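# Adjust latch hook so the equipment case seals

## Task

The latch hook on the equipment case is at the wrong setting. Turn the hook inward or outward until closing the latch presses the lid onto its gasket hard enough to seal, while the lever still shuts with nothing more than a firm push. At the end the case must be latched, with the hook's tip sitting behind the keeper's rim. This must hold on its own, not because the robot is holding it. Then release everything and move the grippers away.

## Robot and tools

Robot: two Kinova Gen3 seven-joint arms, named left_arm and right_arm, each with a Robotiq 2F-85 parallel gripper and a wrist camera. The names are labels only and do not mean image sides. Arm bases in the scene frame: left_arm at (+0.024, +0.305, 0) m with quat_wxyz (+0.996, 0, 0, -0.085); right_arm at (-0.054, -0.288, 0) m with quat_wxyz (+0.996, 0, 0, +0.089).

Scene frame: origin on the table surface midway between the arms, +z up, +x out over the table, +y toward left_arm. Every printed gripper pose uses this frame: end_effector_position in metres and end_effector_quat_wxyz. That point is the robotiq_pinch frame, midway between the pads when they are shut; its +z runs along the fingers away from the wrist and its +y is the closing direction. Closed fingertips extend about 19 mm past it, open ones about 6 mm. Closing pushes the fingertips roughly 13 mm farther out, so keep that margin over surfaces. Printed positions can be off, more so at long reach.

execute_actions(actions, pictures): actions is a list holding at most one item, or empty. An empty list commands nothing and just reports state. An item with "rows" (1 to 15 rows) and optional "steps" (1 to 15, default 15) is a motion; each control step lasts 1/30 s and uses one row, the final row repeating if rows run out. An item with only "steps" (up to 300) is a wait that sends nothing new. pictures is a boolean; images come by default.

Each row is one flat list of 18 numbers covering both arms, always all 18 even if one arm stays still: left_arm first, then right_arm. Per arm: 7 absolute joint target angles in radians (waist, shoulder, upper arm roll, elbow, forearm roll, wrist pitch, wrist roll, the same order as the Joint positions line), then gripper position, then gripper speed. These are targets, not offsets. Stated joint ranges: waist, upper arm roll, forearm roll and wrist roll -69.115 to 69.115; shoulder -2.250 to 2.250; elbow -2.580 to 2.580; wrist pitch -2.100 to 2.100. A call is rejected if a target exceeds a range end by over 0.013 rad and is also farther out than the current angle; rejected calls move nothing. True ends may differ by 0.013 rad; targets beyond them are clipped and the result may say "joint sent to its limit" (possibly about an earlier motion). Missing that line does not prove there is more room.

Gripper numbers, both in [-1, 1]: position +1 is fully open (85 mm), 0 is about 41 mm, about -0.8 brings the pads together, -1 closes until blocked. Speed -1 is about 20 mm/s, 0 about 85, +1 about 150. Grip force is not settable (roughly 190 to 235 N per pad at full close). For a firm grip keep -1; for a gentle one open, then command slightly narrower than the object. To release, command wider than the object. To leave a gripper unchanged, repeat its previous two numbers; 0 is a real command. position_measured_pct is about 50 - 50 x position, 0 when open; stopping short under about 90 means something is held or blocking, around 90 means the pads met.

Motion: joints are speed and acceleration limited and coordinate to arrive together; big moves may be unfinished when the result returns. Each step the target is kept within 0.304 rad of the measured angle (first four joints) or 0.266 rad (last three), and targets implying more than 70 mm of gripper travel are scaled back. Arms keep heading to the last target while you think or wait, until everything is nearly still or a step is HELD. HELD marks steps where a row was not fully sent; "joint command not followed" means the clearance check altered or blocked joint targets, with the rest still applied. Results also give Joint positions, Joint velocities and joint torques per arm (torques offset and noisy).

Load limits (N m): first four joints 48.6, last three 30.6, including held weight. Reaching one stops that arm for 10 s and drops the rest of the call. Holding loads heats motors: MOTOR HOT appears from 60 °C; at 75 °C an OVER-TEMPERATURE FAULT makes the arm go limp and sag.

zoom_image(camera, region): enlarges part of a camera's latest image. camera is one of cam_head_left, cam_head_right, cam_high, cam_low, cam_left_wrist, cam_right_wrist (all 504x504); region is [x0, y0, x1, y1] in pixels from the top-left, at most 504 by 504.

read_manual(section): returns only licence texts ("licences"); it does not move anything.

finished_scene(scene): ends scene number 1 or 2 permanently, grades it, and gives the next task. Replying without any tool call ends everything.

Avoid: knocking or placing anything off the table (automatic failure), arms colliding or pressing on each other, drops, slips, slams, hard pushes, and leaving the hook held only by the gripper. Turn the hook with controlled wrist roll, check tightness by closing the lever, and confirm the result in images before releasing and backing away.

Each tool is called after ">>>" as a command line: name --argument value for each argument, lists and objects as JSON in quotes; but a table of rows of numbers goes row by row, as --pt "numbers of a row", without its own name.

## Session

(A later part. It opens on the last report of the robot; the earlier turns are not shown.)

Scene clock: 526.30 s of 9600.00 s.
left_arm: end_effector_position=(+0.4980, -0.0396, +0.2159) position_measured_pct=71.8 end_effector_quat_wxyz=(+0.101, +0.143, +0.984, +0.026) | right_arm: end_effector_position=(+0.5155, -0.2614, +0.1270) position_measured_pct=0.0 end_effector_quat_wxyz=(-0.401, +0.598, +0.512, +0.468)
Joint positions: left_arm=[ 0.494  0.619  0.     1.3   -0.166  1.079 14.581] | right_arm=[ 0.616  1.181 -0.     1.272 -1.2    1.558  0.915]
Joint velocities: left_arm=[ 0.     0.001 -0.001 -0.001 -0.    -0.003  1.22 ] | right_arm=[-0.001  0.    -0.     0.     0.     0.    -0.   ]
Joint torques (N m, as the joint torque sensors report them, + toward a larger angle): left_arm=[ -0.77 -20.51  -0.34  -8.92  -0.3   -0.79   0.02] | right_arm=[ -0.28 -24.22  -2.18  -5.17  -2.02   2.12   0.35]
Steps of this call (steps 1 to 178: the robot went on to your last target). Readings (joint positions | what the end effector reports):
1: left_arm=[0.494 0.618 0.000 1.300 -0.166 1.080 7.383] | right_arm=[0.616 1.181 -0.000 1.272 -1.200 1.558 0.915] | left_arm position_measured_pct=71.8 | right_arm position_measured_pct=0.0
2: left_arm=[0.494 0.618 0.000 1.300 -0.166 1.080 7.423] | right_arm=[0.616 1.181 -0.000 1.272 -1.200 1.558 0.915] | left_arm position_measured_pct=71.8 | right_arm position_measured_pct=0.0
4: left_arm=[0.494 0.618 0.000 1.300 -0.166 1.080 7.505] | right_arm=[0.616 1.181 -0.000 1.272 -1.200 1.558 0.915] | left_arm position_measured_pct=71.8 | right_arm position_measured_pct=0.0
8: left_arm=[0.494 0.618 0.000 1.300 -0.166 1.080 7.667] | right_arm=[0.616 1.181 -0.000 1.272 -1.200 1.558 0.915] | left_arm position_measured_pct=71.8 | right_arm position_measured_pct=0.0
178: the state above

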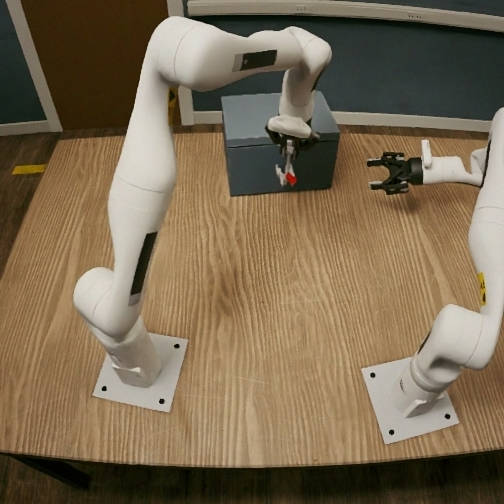

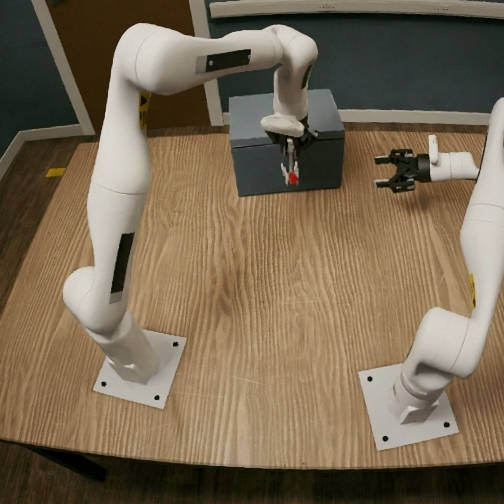

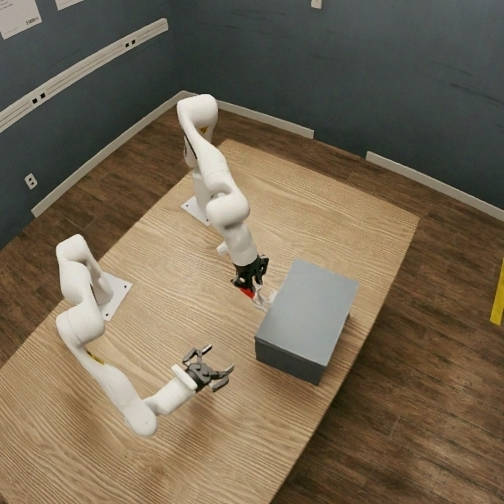

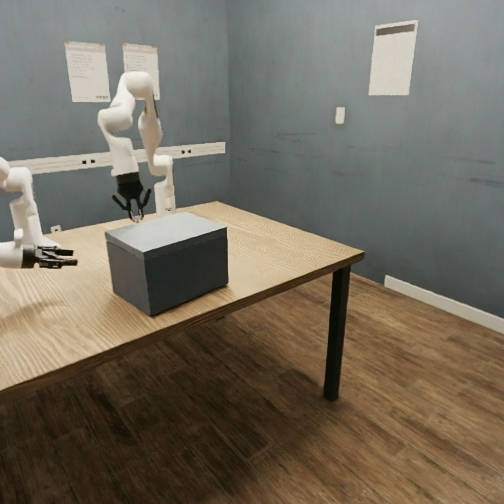

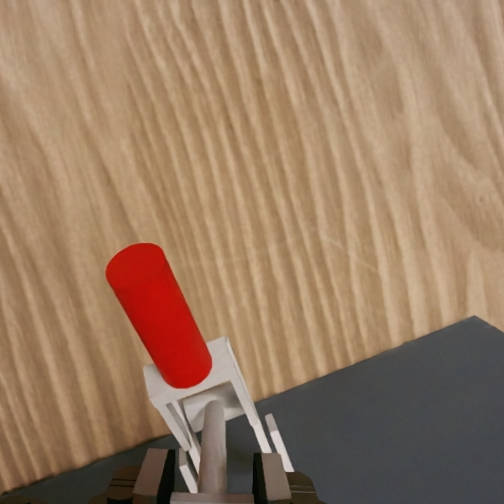

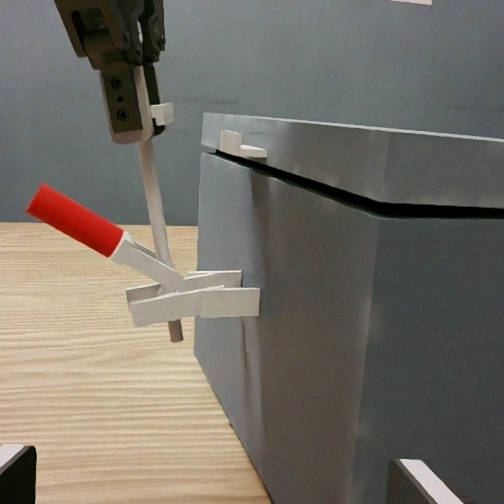

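>>> execute_actions --actions '[{"steps": 12}]'

>>> zoom_image --camera "cam_right_wrist" --region '[20, 160, 280, 360]'

Scene clock: 531.50 s of 9600.00 s.
left_arm: end_effector_position=(+0.4980, -0.0400, +0.2159) position_measured_pct=71.8 end_effector_quat_wxyz=(+0.104, -0.056, +0.993, +0.006) | right_arm: end_effector_position=(+0.5155, -0.2614, +0.1270) position_measured_pct=0.0 end_effector_quat_wxyz=(-0.401, +0.598, +0.512, +0.468)
Joint positions: left_arm=[ 0.495  0.619  0.001  1.3   -0.166  1.078 14.983] | right_arm=[ 0.616  1.181 -0.     1.272 -1.2    1.558  0.915]
Joint velocities: left_arm=[-0.001 -0.001  0.    -0.     0.     0.    -0.   ] | right_arm=[-0.  0. -0. -0.  0.  0. -0.]
Joint torques (N m, as the joint torque sensors report them, + toward a larger angle): left_arm=[ -0.62 -20.47  -0.58  -8.48  -0.3   -0.92   0.1 ] | right_arm=[ -0.13 -23.63  -2.04  -5.19  -1.99   2.28   0.25]
Steps of this call (steps 1 to 30: the robot went on to your last target; steps 31 to 156: nothing new was sent). Readings (joint positions | what the end effector reports):
1: left_arm=[0.494 0.619 0.000 1.300 -0.166 1.079 14.622] | right_arm=[0.616 1.181 -0.000 1.272 -1.200 1.558 0.915] | left_arm position_measured_pct=71.8 | right_arm position_measured_pct=0.0
2: left_arm=[0.494 0.619 0.000 1.300 -0.166 1.079 14.662] | right_arm=[0.616 1.181 -0.000 1.272 -1.200 1.558 0.915] | left_arm position_measured_pct=71.8 | right_arm position_measured_pct=0.0
4: left_arm=[0.494 0.619 0.001 1.300 -0.166 1.078 14.744] | right_arm=[0.616 1.181 -0.000 1.272 -1.200 1.558 0.915] | left_arm position_measured_pct=71.8 | right_arm position_measured_pct=0.0
8: left_arm=[0.495 0.619 0.001 1.300 -0.166 1.078 14.904] | right_arm=[0.616 1.181 -0.000 1.272 -1.200 1.558 0.915] | left_arm position_measured_pct=71.8 | right_arm position_measured_pct=0.0
156: the state above
All arms were judged still, so your last target was given up. Only a new action makes them travel on or press farther. Fingers that are still opening or closing keep moving.

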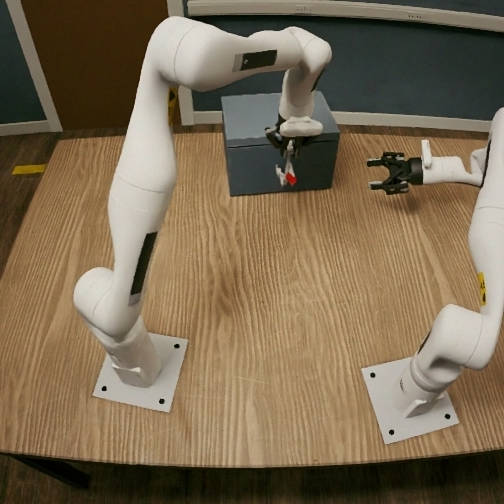

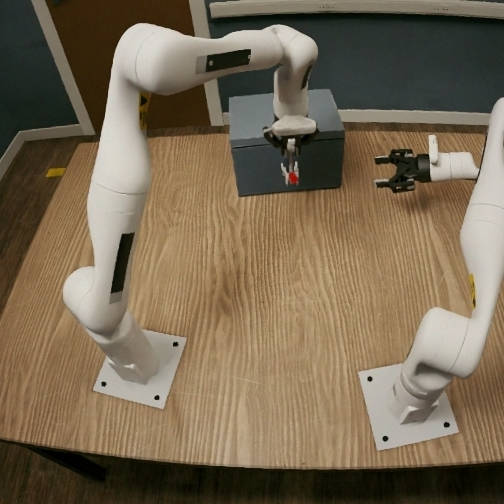

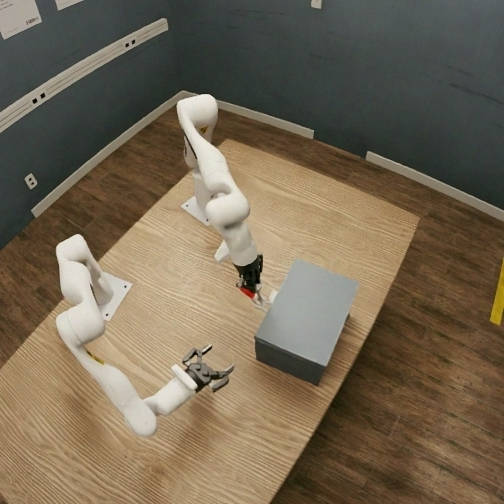

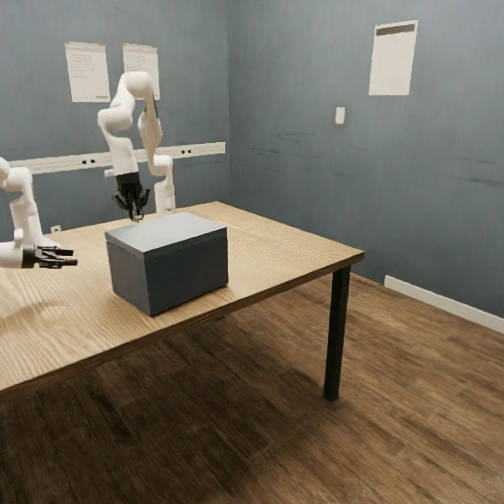

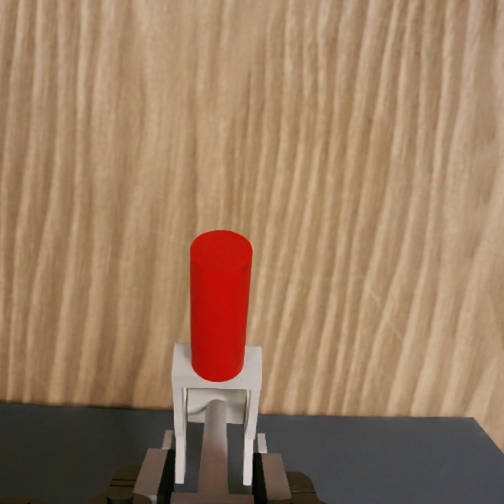

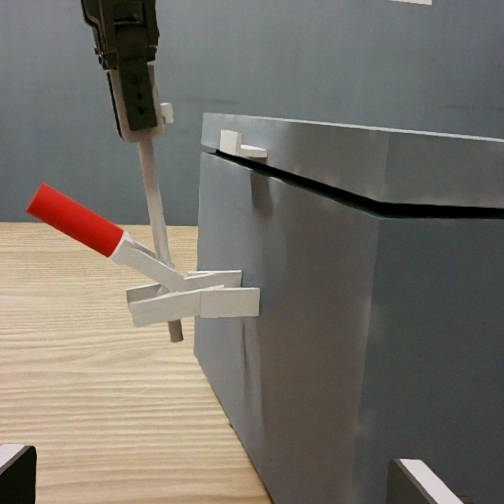

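Region (20, 160, 280, 360) of cam_right_wrist's 504x504 image, scaled by 1.938; it fills the top 388 rows of this view, and the rest is white.

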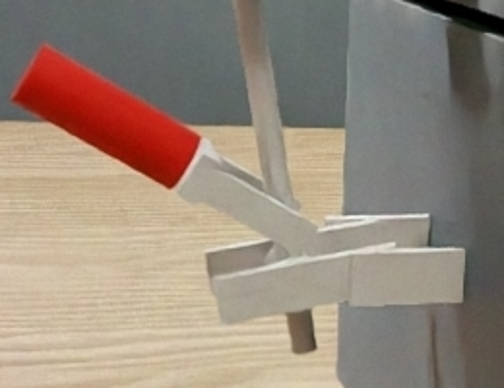

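>>> execute_actions --actions '[{"rows": [[0.4933,0.6196,0,1.2974,-0.1664,1.0802,58.965,-0.55,-0.5, 0.616,1.181,0,1.272,-1.2,1.558,0.915,1,0]], "steps": 15}]' --pictures false

>>> execute_actions --actions '[{"steps": 290}]' --pictures false

>>> execute_actions --actions '[{"rows": [[0.4927,0.62,0,1.295,-0.1664,1.0822,58.965,-0.55,-0.5, 0.616,1.181,0,1.272,-1.2,1.558,0.915,1,0]], "steps": 5}]' --pictures false

>>> execute_actions --actions '[{"steps": 155}]'

Scene clock: 592.00 s of 9600.00 s.
left_arm: end_effector_position=(+0.4979, -0.0404, +0.2160) position_measured_pct=71.8 end_effector_quat_wxyz=(+0.102, -0.303, +0.947, -0.021) | right_arm: end_effector_position=(+0.5155, -0.2614, +0.1270) position_measured_pct=0.0 end_effector_quat_wxyz=(-0.401, +0.598, +0.512, +0.468)
Joint positions: left_arm=[ 0.495  0.62   0.001  1.298 -0.165  1.08  15.489] | right_arm=[ 0.616  1.181 -0.     1.272 -1.2    1.558  0.915]
Joint velocities: left_arm=[ 0.     0.002  0.001 -0.001  0.002  0.001  1.216] | right_arm=[-0.001  0.001 -0.001  0.     0.    -0.     0.   ]
Joint torques (N m, as the joint torque sensors report them, + toward a larger angle): left_arm=[ -1.4  -20.9   -0.66  -8.78  -0.43  -0.61   0.21] | right_arm=[ -0.42 -24.14  -2.1   -5.36  -1.83   2.2    0.29]
Steps of this call (steps 1 to 1800: nothing new was sent; steps 1801 to 1815: all 15 steps of this action). Readings (joint positions | what the end effector reports):
1801: left_arm=[0.495 0.619 0.001 1.300 -0.166 1.078 14.984] | right_arm=[0.616 1.181 -0.000 1.272 -1.200 1.558 0.915] | left_arm position_measured_pct=71.8 | right_arm position_measured_pct=0.0
1802: left_arm=[0.495 0.619 0.001 1.300 -0.166 1.078 14.994] | right_arm=[0.616 1.181 -0.000 1.272 -1.200 1.558 0.915] | left_arm position_measured_pct=71.8 | right_arm position_measured_pct=0.0
1804: left_arm=[0.494 0.619 0.001 1.299 -0.166 1.079 15.044] | right_arm=[0.616 1.181 -0.000 1.272 -1.200 1.558 0.915] | left_arm position_measured_pct=71.8 | right_arm position_measured_pct=0.0
1808: left_arm=[0.494 0.619 0.001 1.298 -0.166 1.080 15.204] | right_arm=[0.616 1.181 -0.000 1.272 -1.200 1.558 0.915] | left_arm position_measured_pct=71.8 | right_arm position_measured_pct=0.0
1815: the state above

Scene clock: 601.67 s of 9600.00 s.
left_arm: end_effector_position=(+0.4985, -0.0396, +0.2162) position_measured_pct=71.8 end_effector_quat_wxyz=(+0.102, +0.076, +0.992, +0.020) | right_arm: end_effector_position=(+0.5155, -0.2614, +0.1270) position_measured_pct=0.0 end_effector_quat_wxyz=(-0.401, +0.598, +0.512, +0.468)
Joint positions: left_arm=[ 0.494  0.619  0.001  1.298 -0.166  1.08  27.282] | right_arm=[ 0.616  1.181 -0.     1.272 -1.2    1.558  0.915]
Joint velocities: left_arm=[ 0.001 -0.     0.001 -0.001  0.    -0.001  1.22 ] | right_arm=[ 0.001  0.001  0.    -0.     0.001 -0.001 -0.   ]
Joint torques (N m, as the joint torque sensors report them, + toward a larger angle): left_arm=[ -0.57 -20.58  -0.73  -8.77  -0.11  -0.72   0.39] | right_arm=[ -0.33 -24.06  -2.05  -5.25  -2.05   2.28   0.12]
Steps of this call (steps 1 to 290: the robot went on to your last target). Readings (joint positions | what the end effector reports):
1: left_arm=[0.495 0.620 0.001 1.297 -0.165 1.080 15.529] | right_arm=[0.616 1.181 -0.000 1.272 -1.200 1.558 0.915] | left_arm position_measured_pct=71.8 | right_arm position_measured_pct=0.0
2: left_arm=[0.495 0.620 0.001 1.297 -0.165 1.080 15.570] | right_arm=[0.616 1.181 -0.000 1.272 -1.200 1.558 0.915] | left_arm position_measured_pct=71.8 | right_arm position_measured_pct=0.0
4: left_arm=[0.495 0.620 0.002 1.297 -0.165 1.080 15.651] | right_arm=[0.616 1.181 -0.000 1.272 -1.200 1.558 0.915] | left_arm position_measured_pct=71.8 | right_arm position_measured_pct=0.0
8: left_arm=[0.495 0.620 0.002 1.297 -0.165 1.080 15.814] | right_arm=[0.616 1.181 -0.000 1.272 -1.200 1.558 0.915] | left_arm position_measured_pct=71.8 | right_arm position_measured_pct=0.0
290: the state above

Scene clock: 601.83 s of 9600.00 s.
left_arm: end_effector_position=(+0.4986, -0.0398, +0.2163) position_measured_pct=71.8 end_effector_quat_wxyz=(+0.104, -0.025, +0.994, +0.009) | right_arm: end_effector_position=(+0.5155, -0.2614, +0.1270) position_measured_pct=0.0 end_effector_quat_wxyz=(-0.401, +0.598, +0.512, +0.468)
Joint positions: left_arm=[ 0.494  0.62   0.001  1.297 -0.166  1.081 27.486] | right_arm=[ 0.616  1.181 -0.     1.272 -1.2    1.558  0.915]
Joint velocities: left_arm=[-0.002  0.003  0.002 -0.011  0.001  0.008  1.221] | right_arm=[-0.001 -0.001 -0.    -0.     0.     0.     0.   ]
Joint torques (N m, as the joint torque sensors report them, + toward a larger angle): left_arm=[ -0.94 -21.22  -0.7   -9.26  -0.49  -0.87   0.12] | right_arm=[ -0.11 -23.74  -2.06  -5.44  -1.95   2.38   0.17]
Steps of this call (steps 1 to 5: all 5 steps of this action). Readings (joint positions | what the end effector reports):
1: left_arm=[0.494 0.619 0.001 1.297 -0.166 1.080 27.323] | right_arm=[0.616 1.181 -0.000 1.272 -1.200 1.558 0.915] | left_arm position_measured_pct=71.8 | right_arm position_measured_pct=0.0
2: left_arm=[0.494 0.619 0.001 1.297 -0.166 1.080 27.364] | right_arm=[0.616 1.181 -0.000 1.272 -1.200 1.558 0.915] | left_arm position_measured_pct=71.8 | right_arm position_measured_pct=0.0
4: left_arm=[0.494 0.620 0.001 1.297 -0.166 1.081 27.445] | right_arm=[0.616 1.181 -0.000 1.272 -1.200 1.558 0.915] | left_arm position_measured_pct=71.8 | right_arm position_measured_pct=0.0
5: the state above

Scene clock: 607.00 s of 9600.00 s.
left_arm: end_effector_position=(+0.4989, -0.0398, +0.2166) position_measured_pct=71.8 end_effector_quat_wxyz=(+0.104, -0.036, +0.994, +0.008) | right_arm: end_effector_position=(+0.5155, -0.2614, +0.1270) position_measured_pct=0.0 end_effector_quat_wxyz=(-0.401, +0.598, +0.512, +0.468)
Joint positions: left_arm=[ 0.493  0.62   0.001  1.295 -0.166  1.082 33.79 ] | right_arm=[ 0.616  1.181 -0.     1.272 -1.2    1.558  0.915]
Joint velocities: left_arm=[ 0.     0.     0.001 -0.001  0.    -0.001  1.219] | right_arm=[ 0. -0. -0. -0. -0. -0. -0.]
Joint torques (N m, as the joint torque sensors report them, + toward a larger angle): left_arm=[ -0.76 -20.75  -0.46  -8.6   -0.37  -0.69   0.31] | right_arm=[ -0.25 -23.96  -2.28  -5.08  -1.87   2.37   0.23]
Steps of this call (steps 1 to 155: the robot went on to your last target). Readings (joint positions | what the end effector reports):
1: left_arm=[0.494 0.620 0.001 1.296 -0.166 1.081 27.526] | right_arm=[0.616 1.181 -0.000 1.272 -1.200 1.558 0.915] | left_arm position_measured_pct=71.8 | right_arm position_measured_pct=0.0
2: left_arm=[0.494 0.620 0.001 1.296 -0.166 1.081 27.567] | right_arm=[0.616 1.181 -0.000 1.272 -1.200 1.558 0.915] | left_arm position_measured_pct=71.8 | right_arm position_measured_pct=0.0
4: left_arm=[0.494 0.620 0.001 1.296 -0.166 1.082 27.648] | right_arm=[0.616 1.181 -0.000 1.272 -1.200 1.558 0.915] | left_arm position_measured_pct=71.8 | right_arm position_measured_pct=0.0
8: left_arm=[0.494 0.620 0.001 1.295 -0.165 1.082 27.811] | right_arm=[0.616 1.181 -0.000 1.272 -1.200 1.558 0.915] | left_arm position_measured_pct=71.8 | right_arm position_measured_pct=0.0
155: the state above

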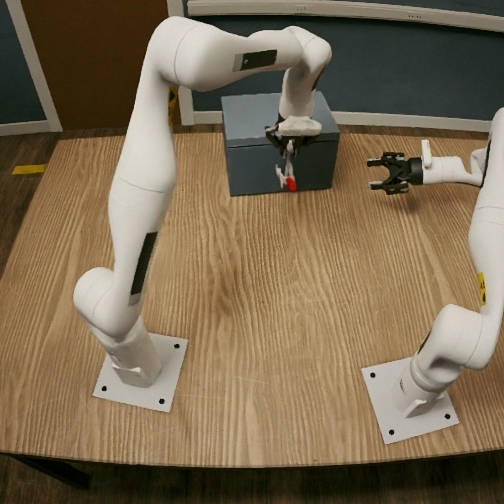

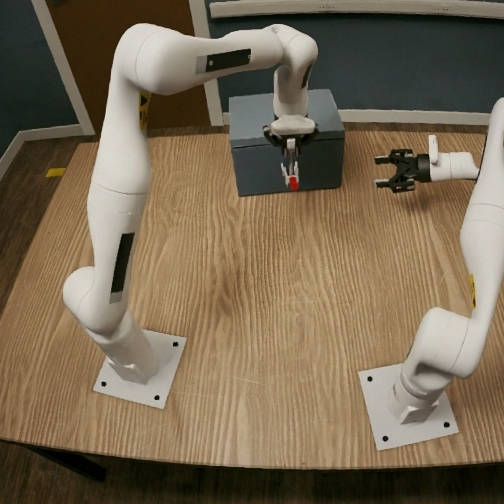

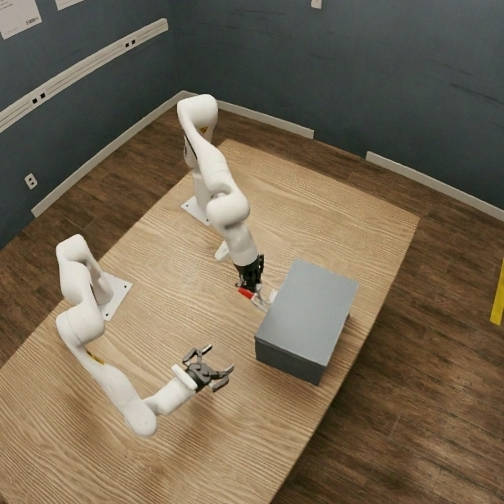

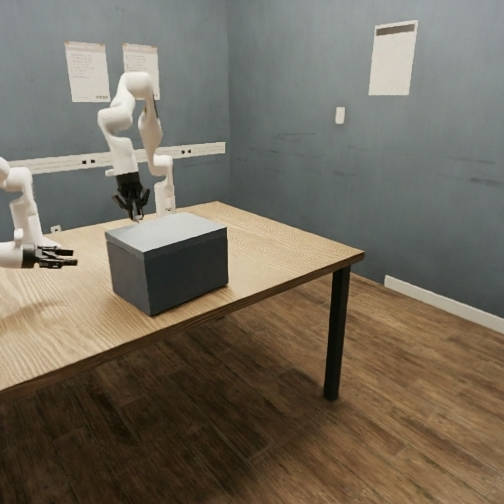

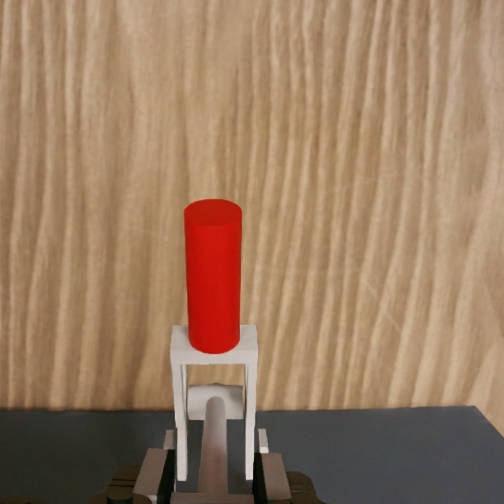

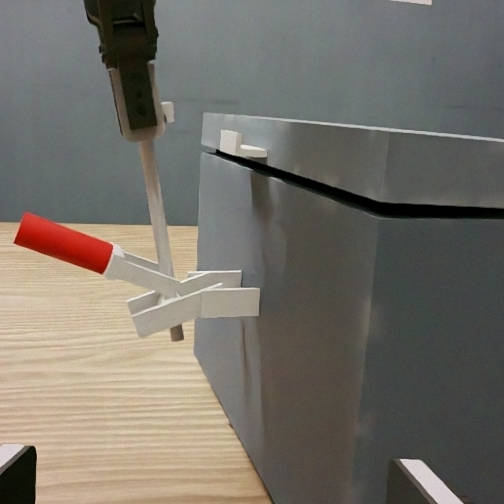

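>>> execute_actions --actions '[{"rows": [[0.4914,0.6207,0,1.2902,-0.1664,1.0863,58.965,-0.55,-0.5, 0.616,1.181,0,1.272,-1.2,1.558,0.915,1,0]], "steps": 15}]' --pictures false

>>> execute_actions --actions '[{"steps": 300}]' --pictures false

>>> execute_actions --actions '[{"steps": 200}]'

Scene clock: 616.87 s of 9600.00 s.
left_arm: end_effector_position=(+0.4994, -0.0392, +0.2167) position_measured_pct=71.8 end_effector_quat_wxyz=(+0.097, +0.224, +0.969, +0.035) | right_arm: end_effector_position=(+0.5155, -0.2614, +0.1270) position_measured_pct=0.0 end_effector_quat_wxyz=(-0.401, +0.598, +0.512, +0.468)
Joint positions: left_arm=[ 0.492  0.622  0.001  1.291 -0.165  1.087 45.828] | right_arm=[ 0.616  1.181 -0.     1.272 -1.2    1.558  0.915]
Joint velocities: left_arm=[-0.    -0.001 -0.001 -0.003 -0.    -0.001  1.22 ] | right_arm=[-0.002 -0.001  0.001 -0.    -0.    -0.001  0.   ]
Joint torques (N m, as the joint torque sensors report them, + toward a larger angle): left_arm=[ -0.77 -21.67  -0.66 -10.26  -0.76  -0.63   0.05] | right_arm=[  0.05 -23.64  -2.38  -5.26  -2.02   2.17   0.2 ]
Steps of this call (steps 1 to 281: the robot went on to your last target; steps 282 to 296: all 15 steps of this action). Readings (joint positions | what the end effector reports):
282: left_arm=[0.493 0.620 0.000 1.296 -0.166 1.083 45.259] | right_arm=[0.616 1.181 -0.000 1.272 -1.200 1.558 0.915] | left_arm position_measured_pct=71.8 | right_arm position_measured_pct=0.0
283: left_arm=[0.493 0.620 0.000 1.296 -0.166 1.083 45.300] | right_arm=[0.616 1.181 -0.000 1.272 -1.200 1.558 0.915] | left_arm position_measured_pct=71.8 | right_arm position_measured_pct=0.0
285: left_arm=[0.493 0.620 0.000 1.295 -0.166 1.084 45.381] | right_arm=[0.616 1.181 -0.000 1.272 -1.200 1.558 0.915] | left_arm position_measured_pct=71.8 | right_arm position_measured_pct=0.0
289: left_arm=[0.492 0.621 0.001 1.293 -0.165 1.086 45.544] | right_arm=[0.616 1.181 -0.000 1.272 -1.200 1.558 0.915] | left_arm position_measured_pct=71.8 | right_arm position_measured_pct=0.0
296: the state above

Scene clock: 626.87 s of 9600.00 s.
left_arm: end_effector_position=(+0.4996, -0.0389, +0.2174) position_measured_pct=71.8 end_effector_quat_wxyz=(+0.089, +0.395, +0.913, +0.052) | right_arm: end_effector_position=(+0.5155, -0.2614, +0.1270) position_measured_pct=0.0 end_effector_quat_wxyz=(-0.401, +0.598, +0.512, +0.468)
Joint positions: left_arm=[ 0.492  0.621  0.001  1.291 -0.166  1.087 58.03 ] | right_arm=[ 0.616  1.181 -0.     1.272 -1.2    1.558  0.915]
Joint velocities: left_arm=[ 0.001 -0.001 -0.    -0.001  0.    -0.001  1.221] | right_arm=[ 0.001  0.    -0.     0.     0.     0.     0.   ]
Joint torques (N m, as the joint torque sensors report them, + toward a larger angle): left_arm=[ -0.53 -20.36  -0.36  -9.29  -0.49  -0.85   0.08] | right_arm=[ -0.46 -23.48  -2.51  -5.05  -1.72   2.28   0.32]
Steps of this call (steps 1 to 300: the robot went on to your last target). Readings (joint positions | what the end effector reports):
1: left_arm=[0.492 0.622 0.001 1.291 -0.165 1.087 45.869] | right_arm=[0.616 1.181 -0.000 1.272 -1.200 1.558 0.915] | left_arm position_measured_pct=71.8 | right_arm position_measured_pct=0.0
2: left_arm=[0.492 0.622 0.001 1.291 -0.165 1.087 45.910] | right_arm=[0.616 1.181 -0.000 1.272 -1.200 1.558 0.915] | left_arm position_measured_pct=71.8 | right_arm position_measured_pct=0.0
4: left_arm=[0.492 0.622 0.001 1.291 -0.165 1.086 45.991] | right_arm=[0.616 1.181 -0.000 1.272 -1.200 1.558 0.915] | left_arm position_measured_pct=71.8 | right_arm position_measured_pct=0.0
8: left_arm=[0.492 0.622 0.001 1.291 -0.165 1.086 46.154] | right_arm=[0.616 1.181 -0.000 1.272 -1.200 1.558 0.915] | left_arm position_measured_pct=71.8 | right_arm position_measured_pct=0.0
300: the state above

Scene clock: 633.53 s of 9600.00 s.
left_arm: end_effector_position=(+0.4999, -0.0397, +0.2176) position_measured_pct=71.8 end_effector_quat_wxyz=(+0.104, -0.058, +0.993, +0.006) | right_arm: end_effector_position=(+0.5155, -0.2614, +0.1270) position_measured_pct=0.0 end_effector_quat_wxyz=(-0.401, +0.598, +0.512, +0.468)
Joint positions: left_arm=[ 0.492  0.621  0.001  1.29  -0.166  1.086 58.965] | right_arm=[ 0.616  1.181 -0.     1.272 -1.2    1.558  0.915]
Joint velocities: left_arm=[-0.  0. -0.  0.  0. -0. -0.] | right_arm=[-0.001  0.    -0.    -0.    -0.001 -0.001  0.   ]
Joint torques (N m, as the joint torque sensors report them, + toward a larger angle): left_arm=[ -1.3  -21.29  -0.49  -9.03  -0.36  -0.61   0.07] | right_arm=[ -0.23 -24.03  -2.24  -5.3   -1.76   2.19   0.17]
Steps of this call (steps 1 to 45: the robot went on to your last target; steps 46 to 200: nothing new was sent). Readings (joint positions | what the end effector reports):
1: left_arm=[0.492 0.621 0.001 1.291 -0.166 1.087 58.071] | right_arm=[0.616 1.181 -0.000 1.272 -1.200 1.558 0.915] | left_arm position_measured_pct=71.8 | right_arm position_measured_pct=0.0
2: left_arm=[0.492 0.621 0.001 1.291 -0.166 1.087 58.111] | right_arm=[0.616 1.181 -0.000 1.272 -1.200 1.558 0.915] | left_arm position_measured_pct=71.8 | right_arm position_measured_pct=0.0
4: left_arm=[0.492 0.621 0.001 1.291 -0.165 1.087 58.193] | right_arm=[0.616 1.181 -0.000 1.272 -1.200 1.558 0.915] | left_arm position_measured_pct=71.8 | right_arm position_measured_pct=0.0
8: left_arm=[0.492 0.621 0.001 1.291 -0.166 1.087 58.355] | right_arm=[0.616 1.181 -0.000 1.272 -1.200 1.558 0.915] | left_arm position_measured_pct=71.8 | right_arm position_measured_pct=0.0
200: the state above
All arms were judged still, so your last target was given up. Only a new action makes them travel on or press farther. Fingers that are still opening or closing keep moving.

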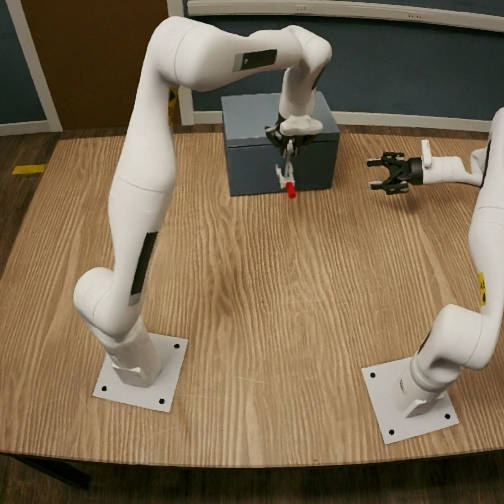

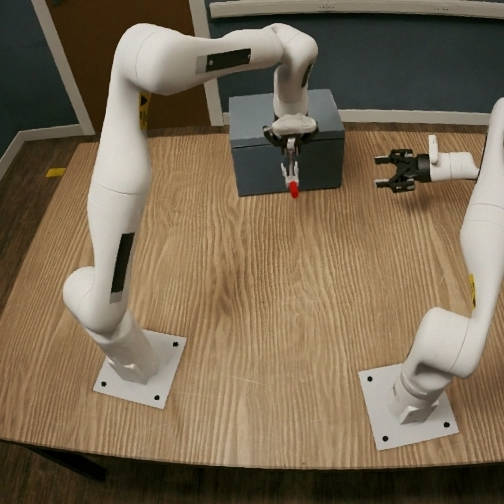

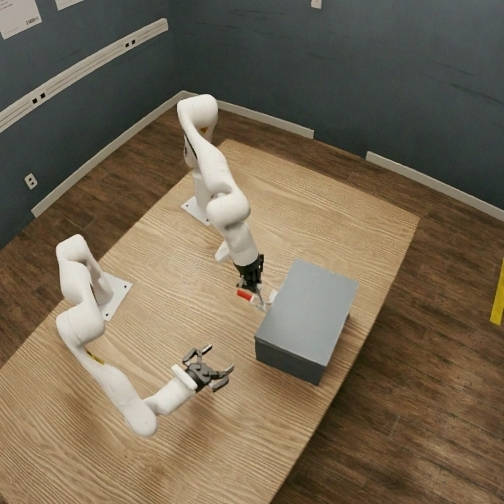

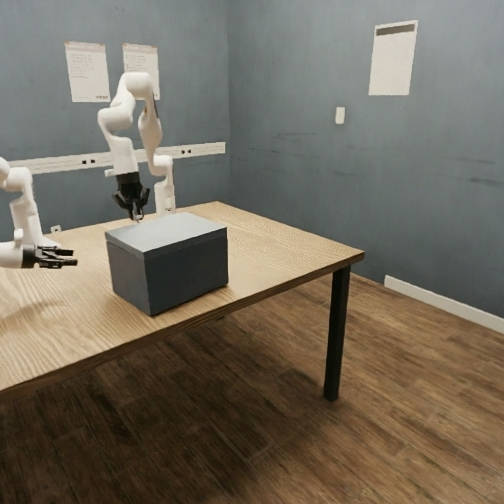

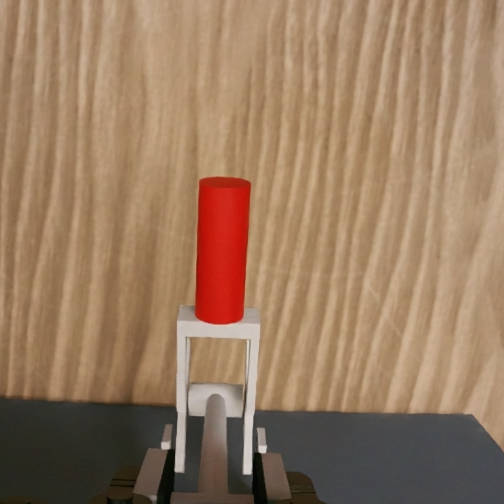

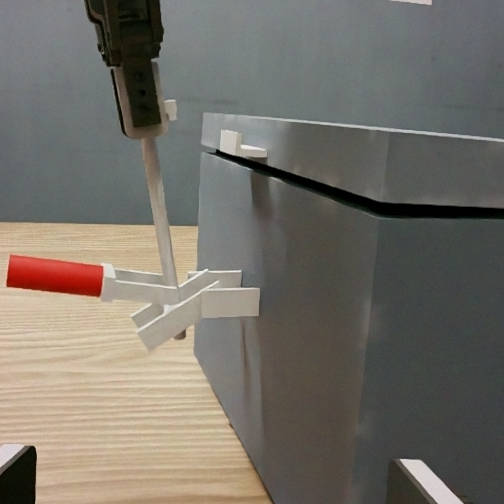

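>>> execute_actions --actions '[{"rows": [[0.4801,0.6366,0,1.2567,-0.1476,1.1188,58.945,-0.55,-0.5, 0.616,1.181,0,1.272,-1.2,1.558,0.915,1,0],[0.4689,0.6525,0,1.2233,-0.1288,1.1512,58.925,-0.55,-0.5, 0.616,1.181,0,1.272,-1.2,1.558,0.915,1,0],[0.4576,0.6684,0,1.1898,-0.11,1.1837,58.905,-0.55,-0.5, 0.616,1.181,0,1.272,-1.2,1.558,0.915,1,0],[0.4464,0.6844,0,1.1564,-0.0912,1.2161,58.884,-0.55,-0.5, 0.616,1.181,0,1.272,-1.2,1.558,0.915,1,0],[0.4351,0.7003,0,1.1229,-0.0724,1.2486,58.864,-0.55,-0.5, 0.616,1.181,0,1.272,-1.2,1.558,0.915,1,0],[0.4239,0.7162,0,1.0895,-0.0536,1.281,58.844,-0.55,-0.5, 0.616,1.181,0,1.272,-1.2,1.558,0.915,1,0],[0.4126,0.7321,0,1.056,-0.0348,1.3135,58.824,-0.55,-0.5, 0.616,1.181,0,1.272,-1.2,1.558,0.915,1,0]], "steps": 15}]' --pictures false

>>> execute_actions --actions '[{"rows": [[0.4047,0.7497,0,1.0216,-0.0236,1.3446,58.815,-0.55,-0.5, 0.616,1.181,0,1.272,-1.2,1.558,0.915,1,0],[0.4047,0.7497,0,1.0216,-0.0236,1.3446,58.815,-0.55,-0.5, 0.616,1.181,0,1.272,-1.2,1.558,0.915,1,0],[0.3969,0.7673,0,0.9873,-0.0124,1.3757,58.806,-0.55,-0.5, 0.616,1.181,0,1.272,-1.2,1.558,0.915,1,0],[0.3969,0.7673,0,0.9873,-0.0124,1.3757,58.806,-0.55,-0.5, 0.616,1.181,0,1.272,-1.2,1.558,0.915,1,0],[0.389,0.7849,0,0.9529,-0.0012,1.4068,58.797,-0.55,-0.5, 0.616,1.181,0,1.272,-1.2,1.558,0.915,1,0],[0.389,0.7849,0,0.9529,-0.0012,1.4068,58.797,-0.55,-0.5, 0.616,1.181,0,1.272,-1.2,1.558,0.915,1,0],[0.3812,0.8026,0,0.9185,0.01,1.4379,58.788,-0.55,-0.5, 0.616,1.181,0,1.272,-1.2,1.558,0.915,1,0],[0.3812,0.8026,0,0.9185,0.01,1.4379,58.788,-0.55,-0.5, 0.616,1.181,0,1.272,-1.2,1.558,0.915,1,0],[0.3733,0.8202,0,0.8841,0.0211,1.469,58.778,-0.55,-0.5, 0.616,1.181,0,1.272,-1.2,1.558,0.915,1,0],[0.3733,0.8202,0,0.8841,0.0211,1.469,58.778,-0.55,-0.5, 0.616,1.181,0,1.272,-1.2,1.558,0.915,1,0],[0.3654,0.8378,0,0.8498,0.0323,1.5001,58.769,-0.55,-0.5, 0.616,1.181,0,1.272,-1.2,1.558,0.915,1,0]], "steps": 15}]' --pictures false

>>> execute_actions --actions '[{"steps": 12}]'

>>> zoom_image --camera "cam_right_wrist" --region '[150, 50, 290, 190]'

Scene clock: 694.03 s of 9600.00 s.
left_arm: end_effector_position=(+0.5164, -0.0377, +0.2183) position_measured_pct=71.8 end_effector_quat_wxyz=(+0.027, -0.056, +0.998, +0.002) | right_arm: end_effector_position=(+0.5155, -0.2614, +0.1270) position_measured_pct=0.0 end_effector_quat_wxyz=(-0.401, +0.598, +0.512, +0.468)
Joint positions: left_arm=[ 0.416  0.73  -0.     1.063 -0.037  1.308 58.826] | right_arm=[ 0.616  1.181 -0.     1.272 -1.2    1.558  0.915]
Joint velocities: left_arm=[-0.031  0.045  0.    -0.088  0.047  0.086 -0.051] | right_arm=[ 0.    -0.002 -0.    -0.    -0.     0.    -0.   ]
Joint torques (N m, as the joint torque sensors report them, + toward a larger angle): left_arm=[ -0.11 -26.09   0.49  -9.28   0.55   0.17   0.19] | right_arm=[ -0.22 -23.77  -2.35  -4.85  -1.79   2.39   0.18]
Steps of this call (steps 1 to 1800: nothing new was sent; steps 1801 to 1815: all 15 steps of this action). Readings (joint positions | what the end effector reports):
1801: left_arm=[0.492 0.622 0.001 1.289 -0.165 1.087 58.965] | right_arm=[0.616 1.181 -0.000 1.272 -1.200 1.558 0.915] | left_arm position_measured_pct=71.8 | right_arm position_measured_pct=0.0
1802: left_arm=[0.489 0.625 0.001 1.283 -0.162 1.092 58.962] | right_arm=[0.616 1.181 -0.000 1.272 -1.200 1.558 0.915] | left_arm position_measured_pct=71.8 | right_arm position_measured_pct=0.0
1804: left_arm=[0.480 0.638 0.002 1.256 -0.148 1.117 58.946] | right_arm=[0.616 1.181 -0.000 1.272 -1.200 1.558 0.915] | left_arm position_measured_pct=71.8 | right_arm position_measured_pct=0.0
1808: left_arm=[0.450 0.680 0.001 1.168 -0.097 1.203 58.892] | right_arm=[0.616 1.181 -0.000 1.272 -1.200 1.558 0.915] | left_arm position_measured_pct=71.8 | right_arm position_measured_pct=0.0
1815: the state above

Scene clock: 694.53 s of 9600.00 s.
left_arm: end_effector_position=(+0.5302, -0.0363, +0.2185) position_measured_pct=71.8 end_effector_quat_wxyz=(-0.023, -0.059, +0.998, +0.000) | right_arm: end_effector_position=(+0.5155, -0.2614, +0.1270) position_measured_pct=0.0 end_effector_quat_wxyz=(-0.401, +0.598, +0.512, +0.468)
Joint positions: left_arm=[ 0.37   0.827 -0.     0.871  0.026  1.481 58.774] | right_arm=[ 0.616  1.181 -0.     1.272 -1.2    1.558  0.915]
Joint velocities: left_arm=[-0.062  0.146 -0.001 -0.282  0.099  0.268 -0.082] | right_arm=[ 0.     0.    -0.     0.    -0.    -0.001 -0.   ]
Joint torques (N m, as the joint torque sensors report them, + toward a larger angle): left_arm=[ -0.18 -25.58   1.09  -8.96   0.03  -0.18  -0.07] | right_arm=[ -0.22 -23.79  -2.    -5.24  -1.95   2.16   0.2 ]
Steps of this call (steps 1 to 15: all 15 steps of this action). Readings (joint positions | what the end effector reports):
1: left_arm=[0.415 0.732 0.000 1.060 -0.035 1.311 58.825] | right_arm=[0.616 1.181 -0.000 1.272 -1.200 1.558 0.915] | left_arm position_measured_pct=71.8 | right_arm position_measured_pct=0.0
2: left_arm=[0.413 0.736 0.000 1.052 -0.033 1.317 58.823] | right_arm=[0.616 1.181 -0.000 1.272 -1.200 1.558 0.915] | left_arm position_measured_pct=71.8 | right_arm position_measured_pct=0.0
4: left_arm=[0.407 0.747 0.000 1.030 -0.027 1.336 58.818] | right_arm=[0.616 1.181 -0.000 1.272 -1.200 1.558 0.915] | left_arm position_measured_pct=71.8 | right_arm position_measured_pct=0.0
8: left_arm=[0.394 0.774 0.000 0.975 -0.009 1.386 58.803] | right_arm=[0.616 1.181 -0.000 1.272 -1.200 1.558 0.915] | left_arm position_measured_pct=71.8 | right_arm position_measured_pct=0.0
15: the state above

Scene clock: 694.93 s of 9600.00 s.
left_arm: end_effector_position=(+0.5316, -0.0360, +0.2184) position_measured_pct=71.8 end_effector_quat_wxyz=(-0.029, -0.059, +0.998, -0.000) | right_arm: end_effector_position=(+0.5155, -0.2614, +0.1270) position_measured_pct=0.0 end_effector_quat_wxyz=(-0.401, +0.598, +0.512, +0.468)
Joint positions: left_arm=[ 0.366  0.838  0.     0.85   0.032  1.5   58.769] | right_arm=[ 0.616  1.181 -0.     1.272 -1.2    1.558  0.915]
Joint velocities: left_arm=[-0.002 -0.001  0.001 -0.002  0.     0.001  0.   ] | right_arm=[-0.001  0.     0.001 -0.    -0.    -0.    -0.   ]
Joint torques (N m, as the joint torque sensors report them, + toward a larger angle): left_arm=[ -0.41 -24.42   0.49  -9.18   0.33   0.11   0.02] | right_arm=[ -0.45 -24.19  -2.29  -5.18  -1.85   2.47   0.12]
Steps of this call (steps 1 to 12: the robot went on to your last target). Readings (joint positions | what the end effector reports):
1: left_arm=[0.369 0.831 -0.000 0.864 0.029 1.489 58.772] | right_arm=[0.616 1.181 -0.000 1.272 -1.200 1.558 0.915] | left_arm position_measured_pct=71.8 | right_arm position_measured_pct=0.0
2: left_arm=[0.368 0.834 -0.000 0.859 0.030 1.494 58.771] | right_arm=[0.616 1.181 -0.000 1.272 -1.200 1.558 0.915] | left_arm position_measured_pct=71.8 | right_arm position_measured_pct=0.0
4: left_arm=[0.367 0.836 -0.000 0.854 0.032 1.498 58.770] | right_arm=[0.616 1.181 -0.000 1.272 -1.200 1.558 0.915] | left_arm position_measured_pct=71.8 | right_arm position_measured_pct=0.0
8: left_arm=[0.366 0.838 0.000 0.851 0.032 1.500 58.769] | right_arm=[0.616 1.181 -0.000 1.272 -1.200 1.558 0.915] | left_arm position_measured_pct=71.8 | right_arm position_measured_pct=0.0
12: the state above

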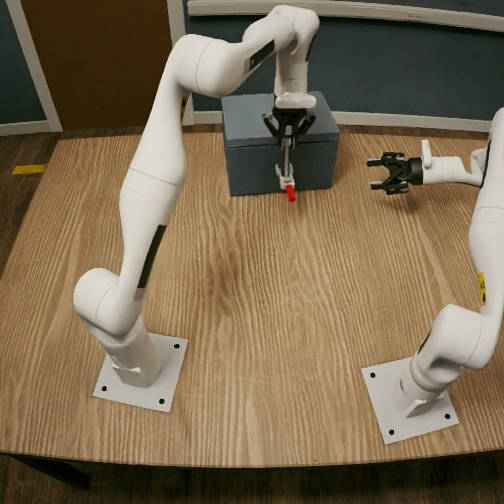

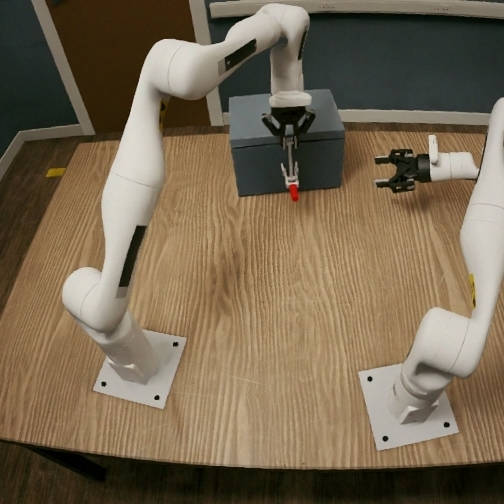

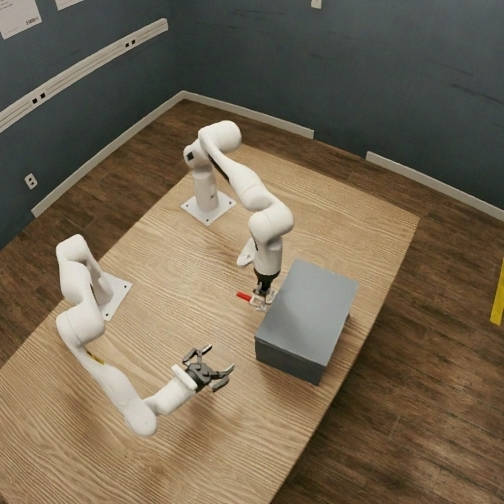

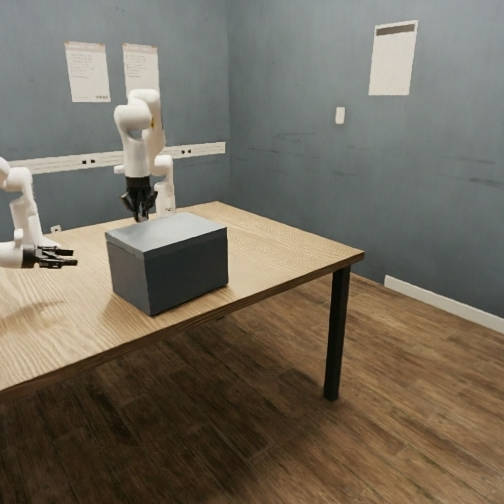

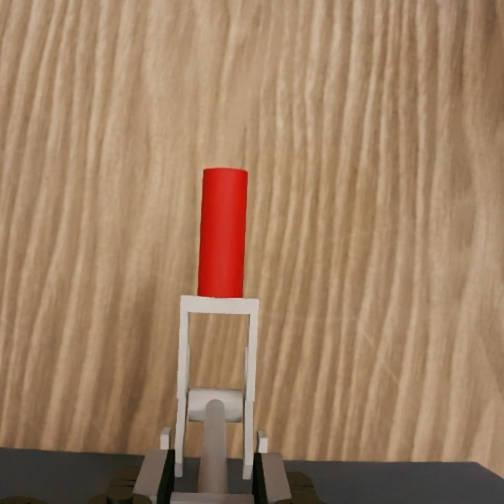

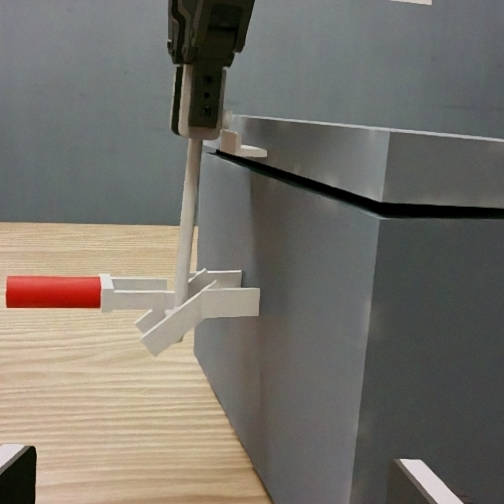

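Region (150, 50, 290, 190) of cam_right_wrist's 504x504 image, scaled by 3.600.

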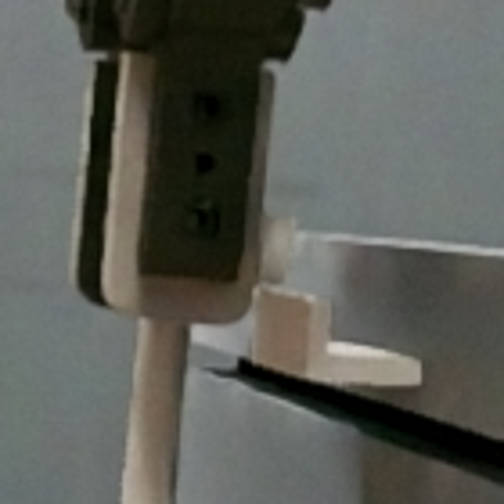

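>>> execute_actions --actions '[]'

Scene clock: 735.43 s of 9600.00 s.
left_arm: end_effector_position=(+0.5317, -0.0360, +0.2183) position_measured_pct=71.8 end_effector_quat_wxyz=(-0.029, -0.059, +0.998, -0.000) | right_arm: end_effector_position=(+0.5155, -0.2614, +0.1270) position_measured_pct=0.0 end_effector_quat_wxyz=(-0.401, +0.598, +0.512, +0.468)
Joint positions: left_arm=[ 0.365  0.839  0.     0.85   0.032  1.5   58.769] | right_arm=[ 0.616  1.181 -0.     1.272 -1.2    1.558  0.915]
Joint velocities: left_arm=[-0.    -0.001  0.002 -0.     0.001  0.     0.001] | right_arm=[ 0.001 -0.     0.     0.    -0.    -0.     0.   ]
Joint torques (N m, as the joint torque sensors report them, + toward a larger angle): left_arm=[ -0.37 -24.34   0.33  -9.19   0.43   0.05   0.07] | right_arm=[ -0.28 -23.86  -1.98  -5.15  -1.96   2.33   0.36]
Steps of this call (steps 1 to 30: the robot went on to your last target; steps 31 to 1215: nothing new was sent). Readings (joint positions | what the end effector reports):
1: left_arm=[0.366 0.839 0.000 0.850 0.032 1.500 58.769] | right_arm=[0.616 1.181 -0.000 1.272 -1.200 1.558 0.915] | left_arm position_measured_pct=71.8 | right_arm position_measured_pct=0.0
2: left_arm=[0.366 0.839 0.000 0.850 0.032 1.500 58.769] | right_arm=[0.616 1.181 -0.000 1.272 -1.200 1.558 0.915] | left_arm position_measured_pct=71.8 | right_arm position_measured_pct=0.0
4: left_arm=[0.366 0.839 0.000 0.850 0.032 1.500 58.769] | right_arm=[0.616 1.181 -0.000 1.272 -1.200 1.558 0.915] | left_arm position_measured_pct=71.8 | right_arm position_measured_pct=0.0
8: left_arm=[0.365 0.839 0.000 0.850 0.032 1.500 58.769] | right_arm=[0.616 1.181 -0.000 1.272 -1.200 1.558 0.915] | left_arm position_measured_pct=71.8 | right_arm position_measured_pct=0.0
1215: the state above
All arms were judged still, so your last target was given up. Only a new action makes them travel on or press farther. Fingers that are still opening or closing keep moving.

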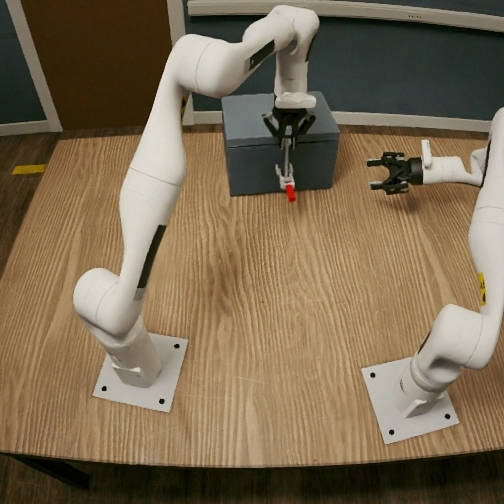

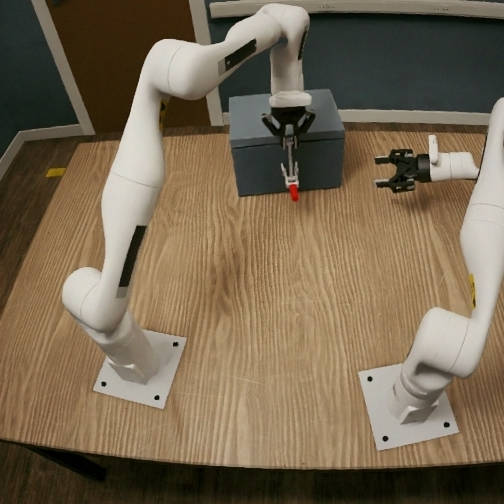

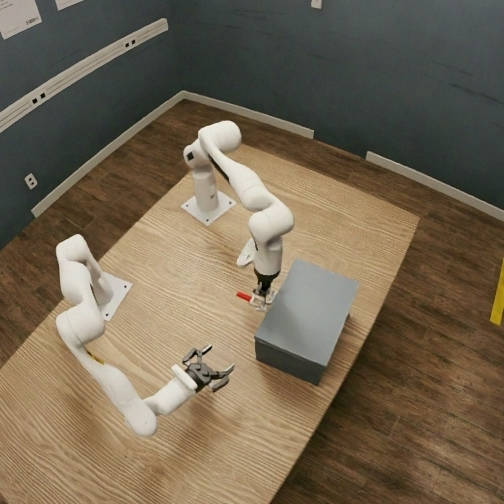

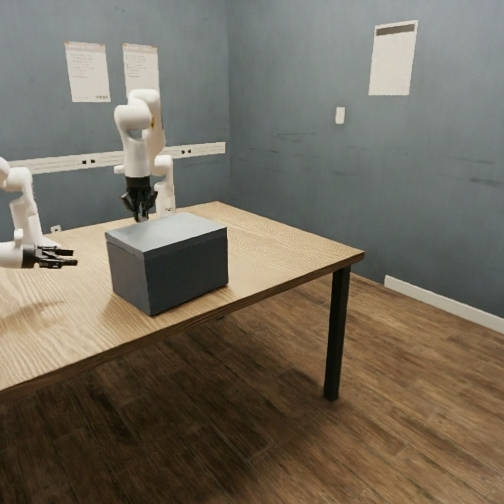

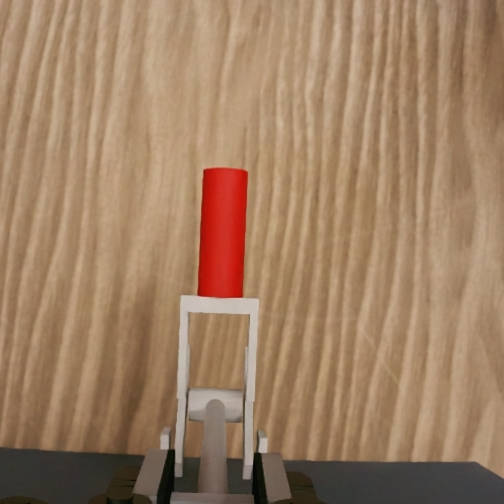

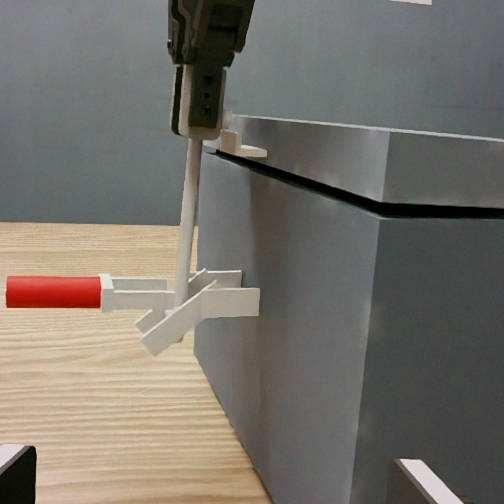

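>>> zoom_image --camera "cam_right_wrist" --region '[150, 60, 300, 210]'

Region (150, 60, 300, 210) of cam_right_wrist's 504x504 image, scaled by 3.360.

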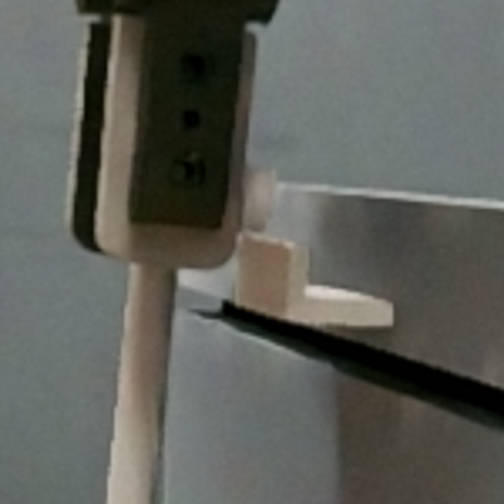

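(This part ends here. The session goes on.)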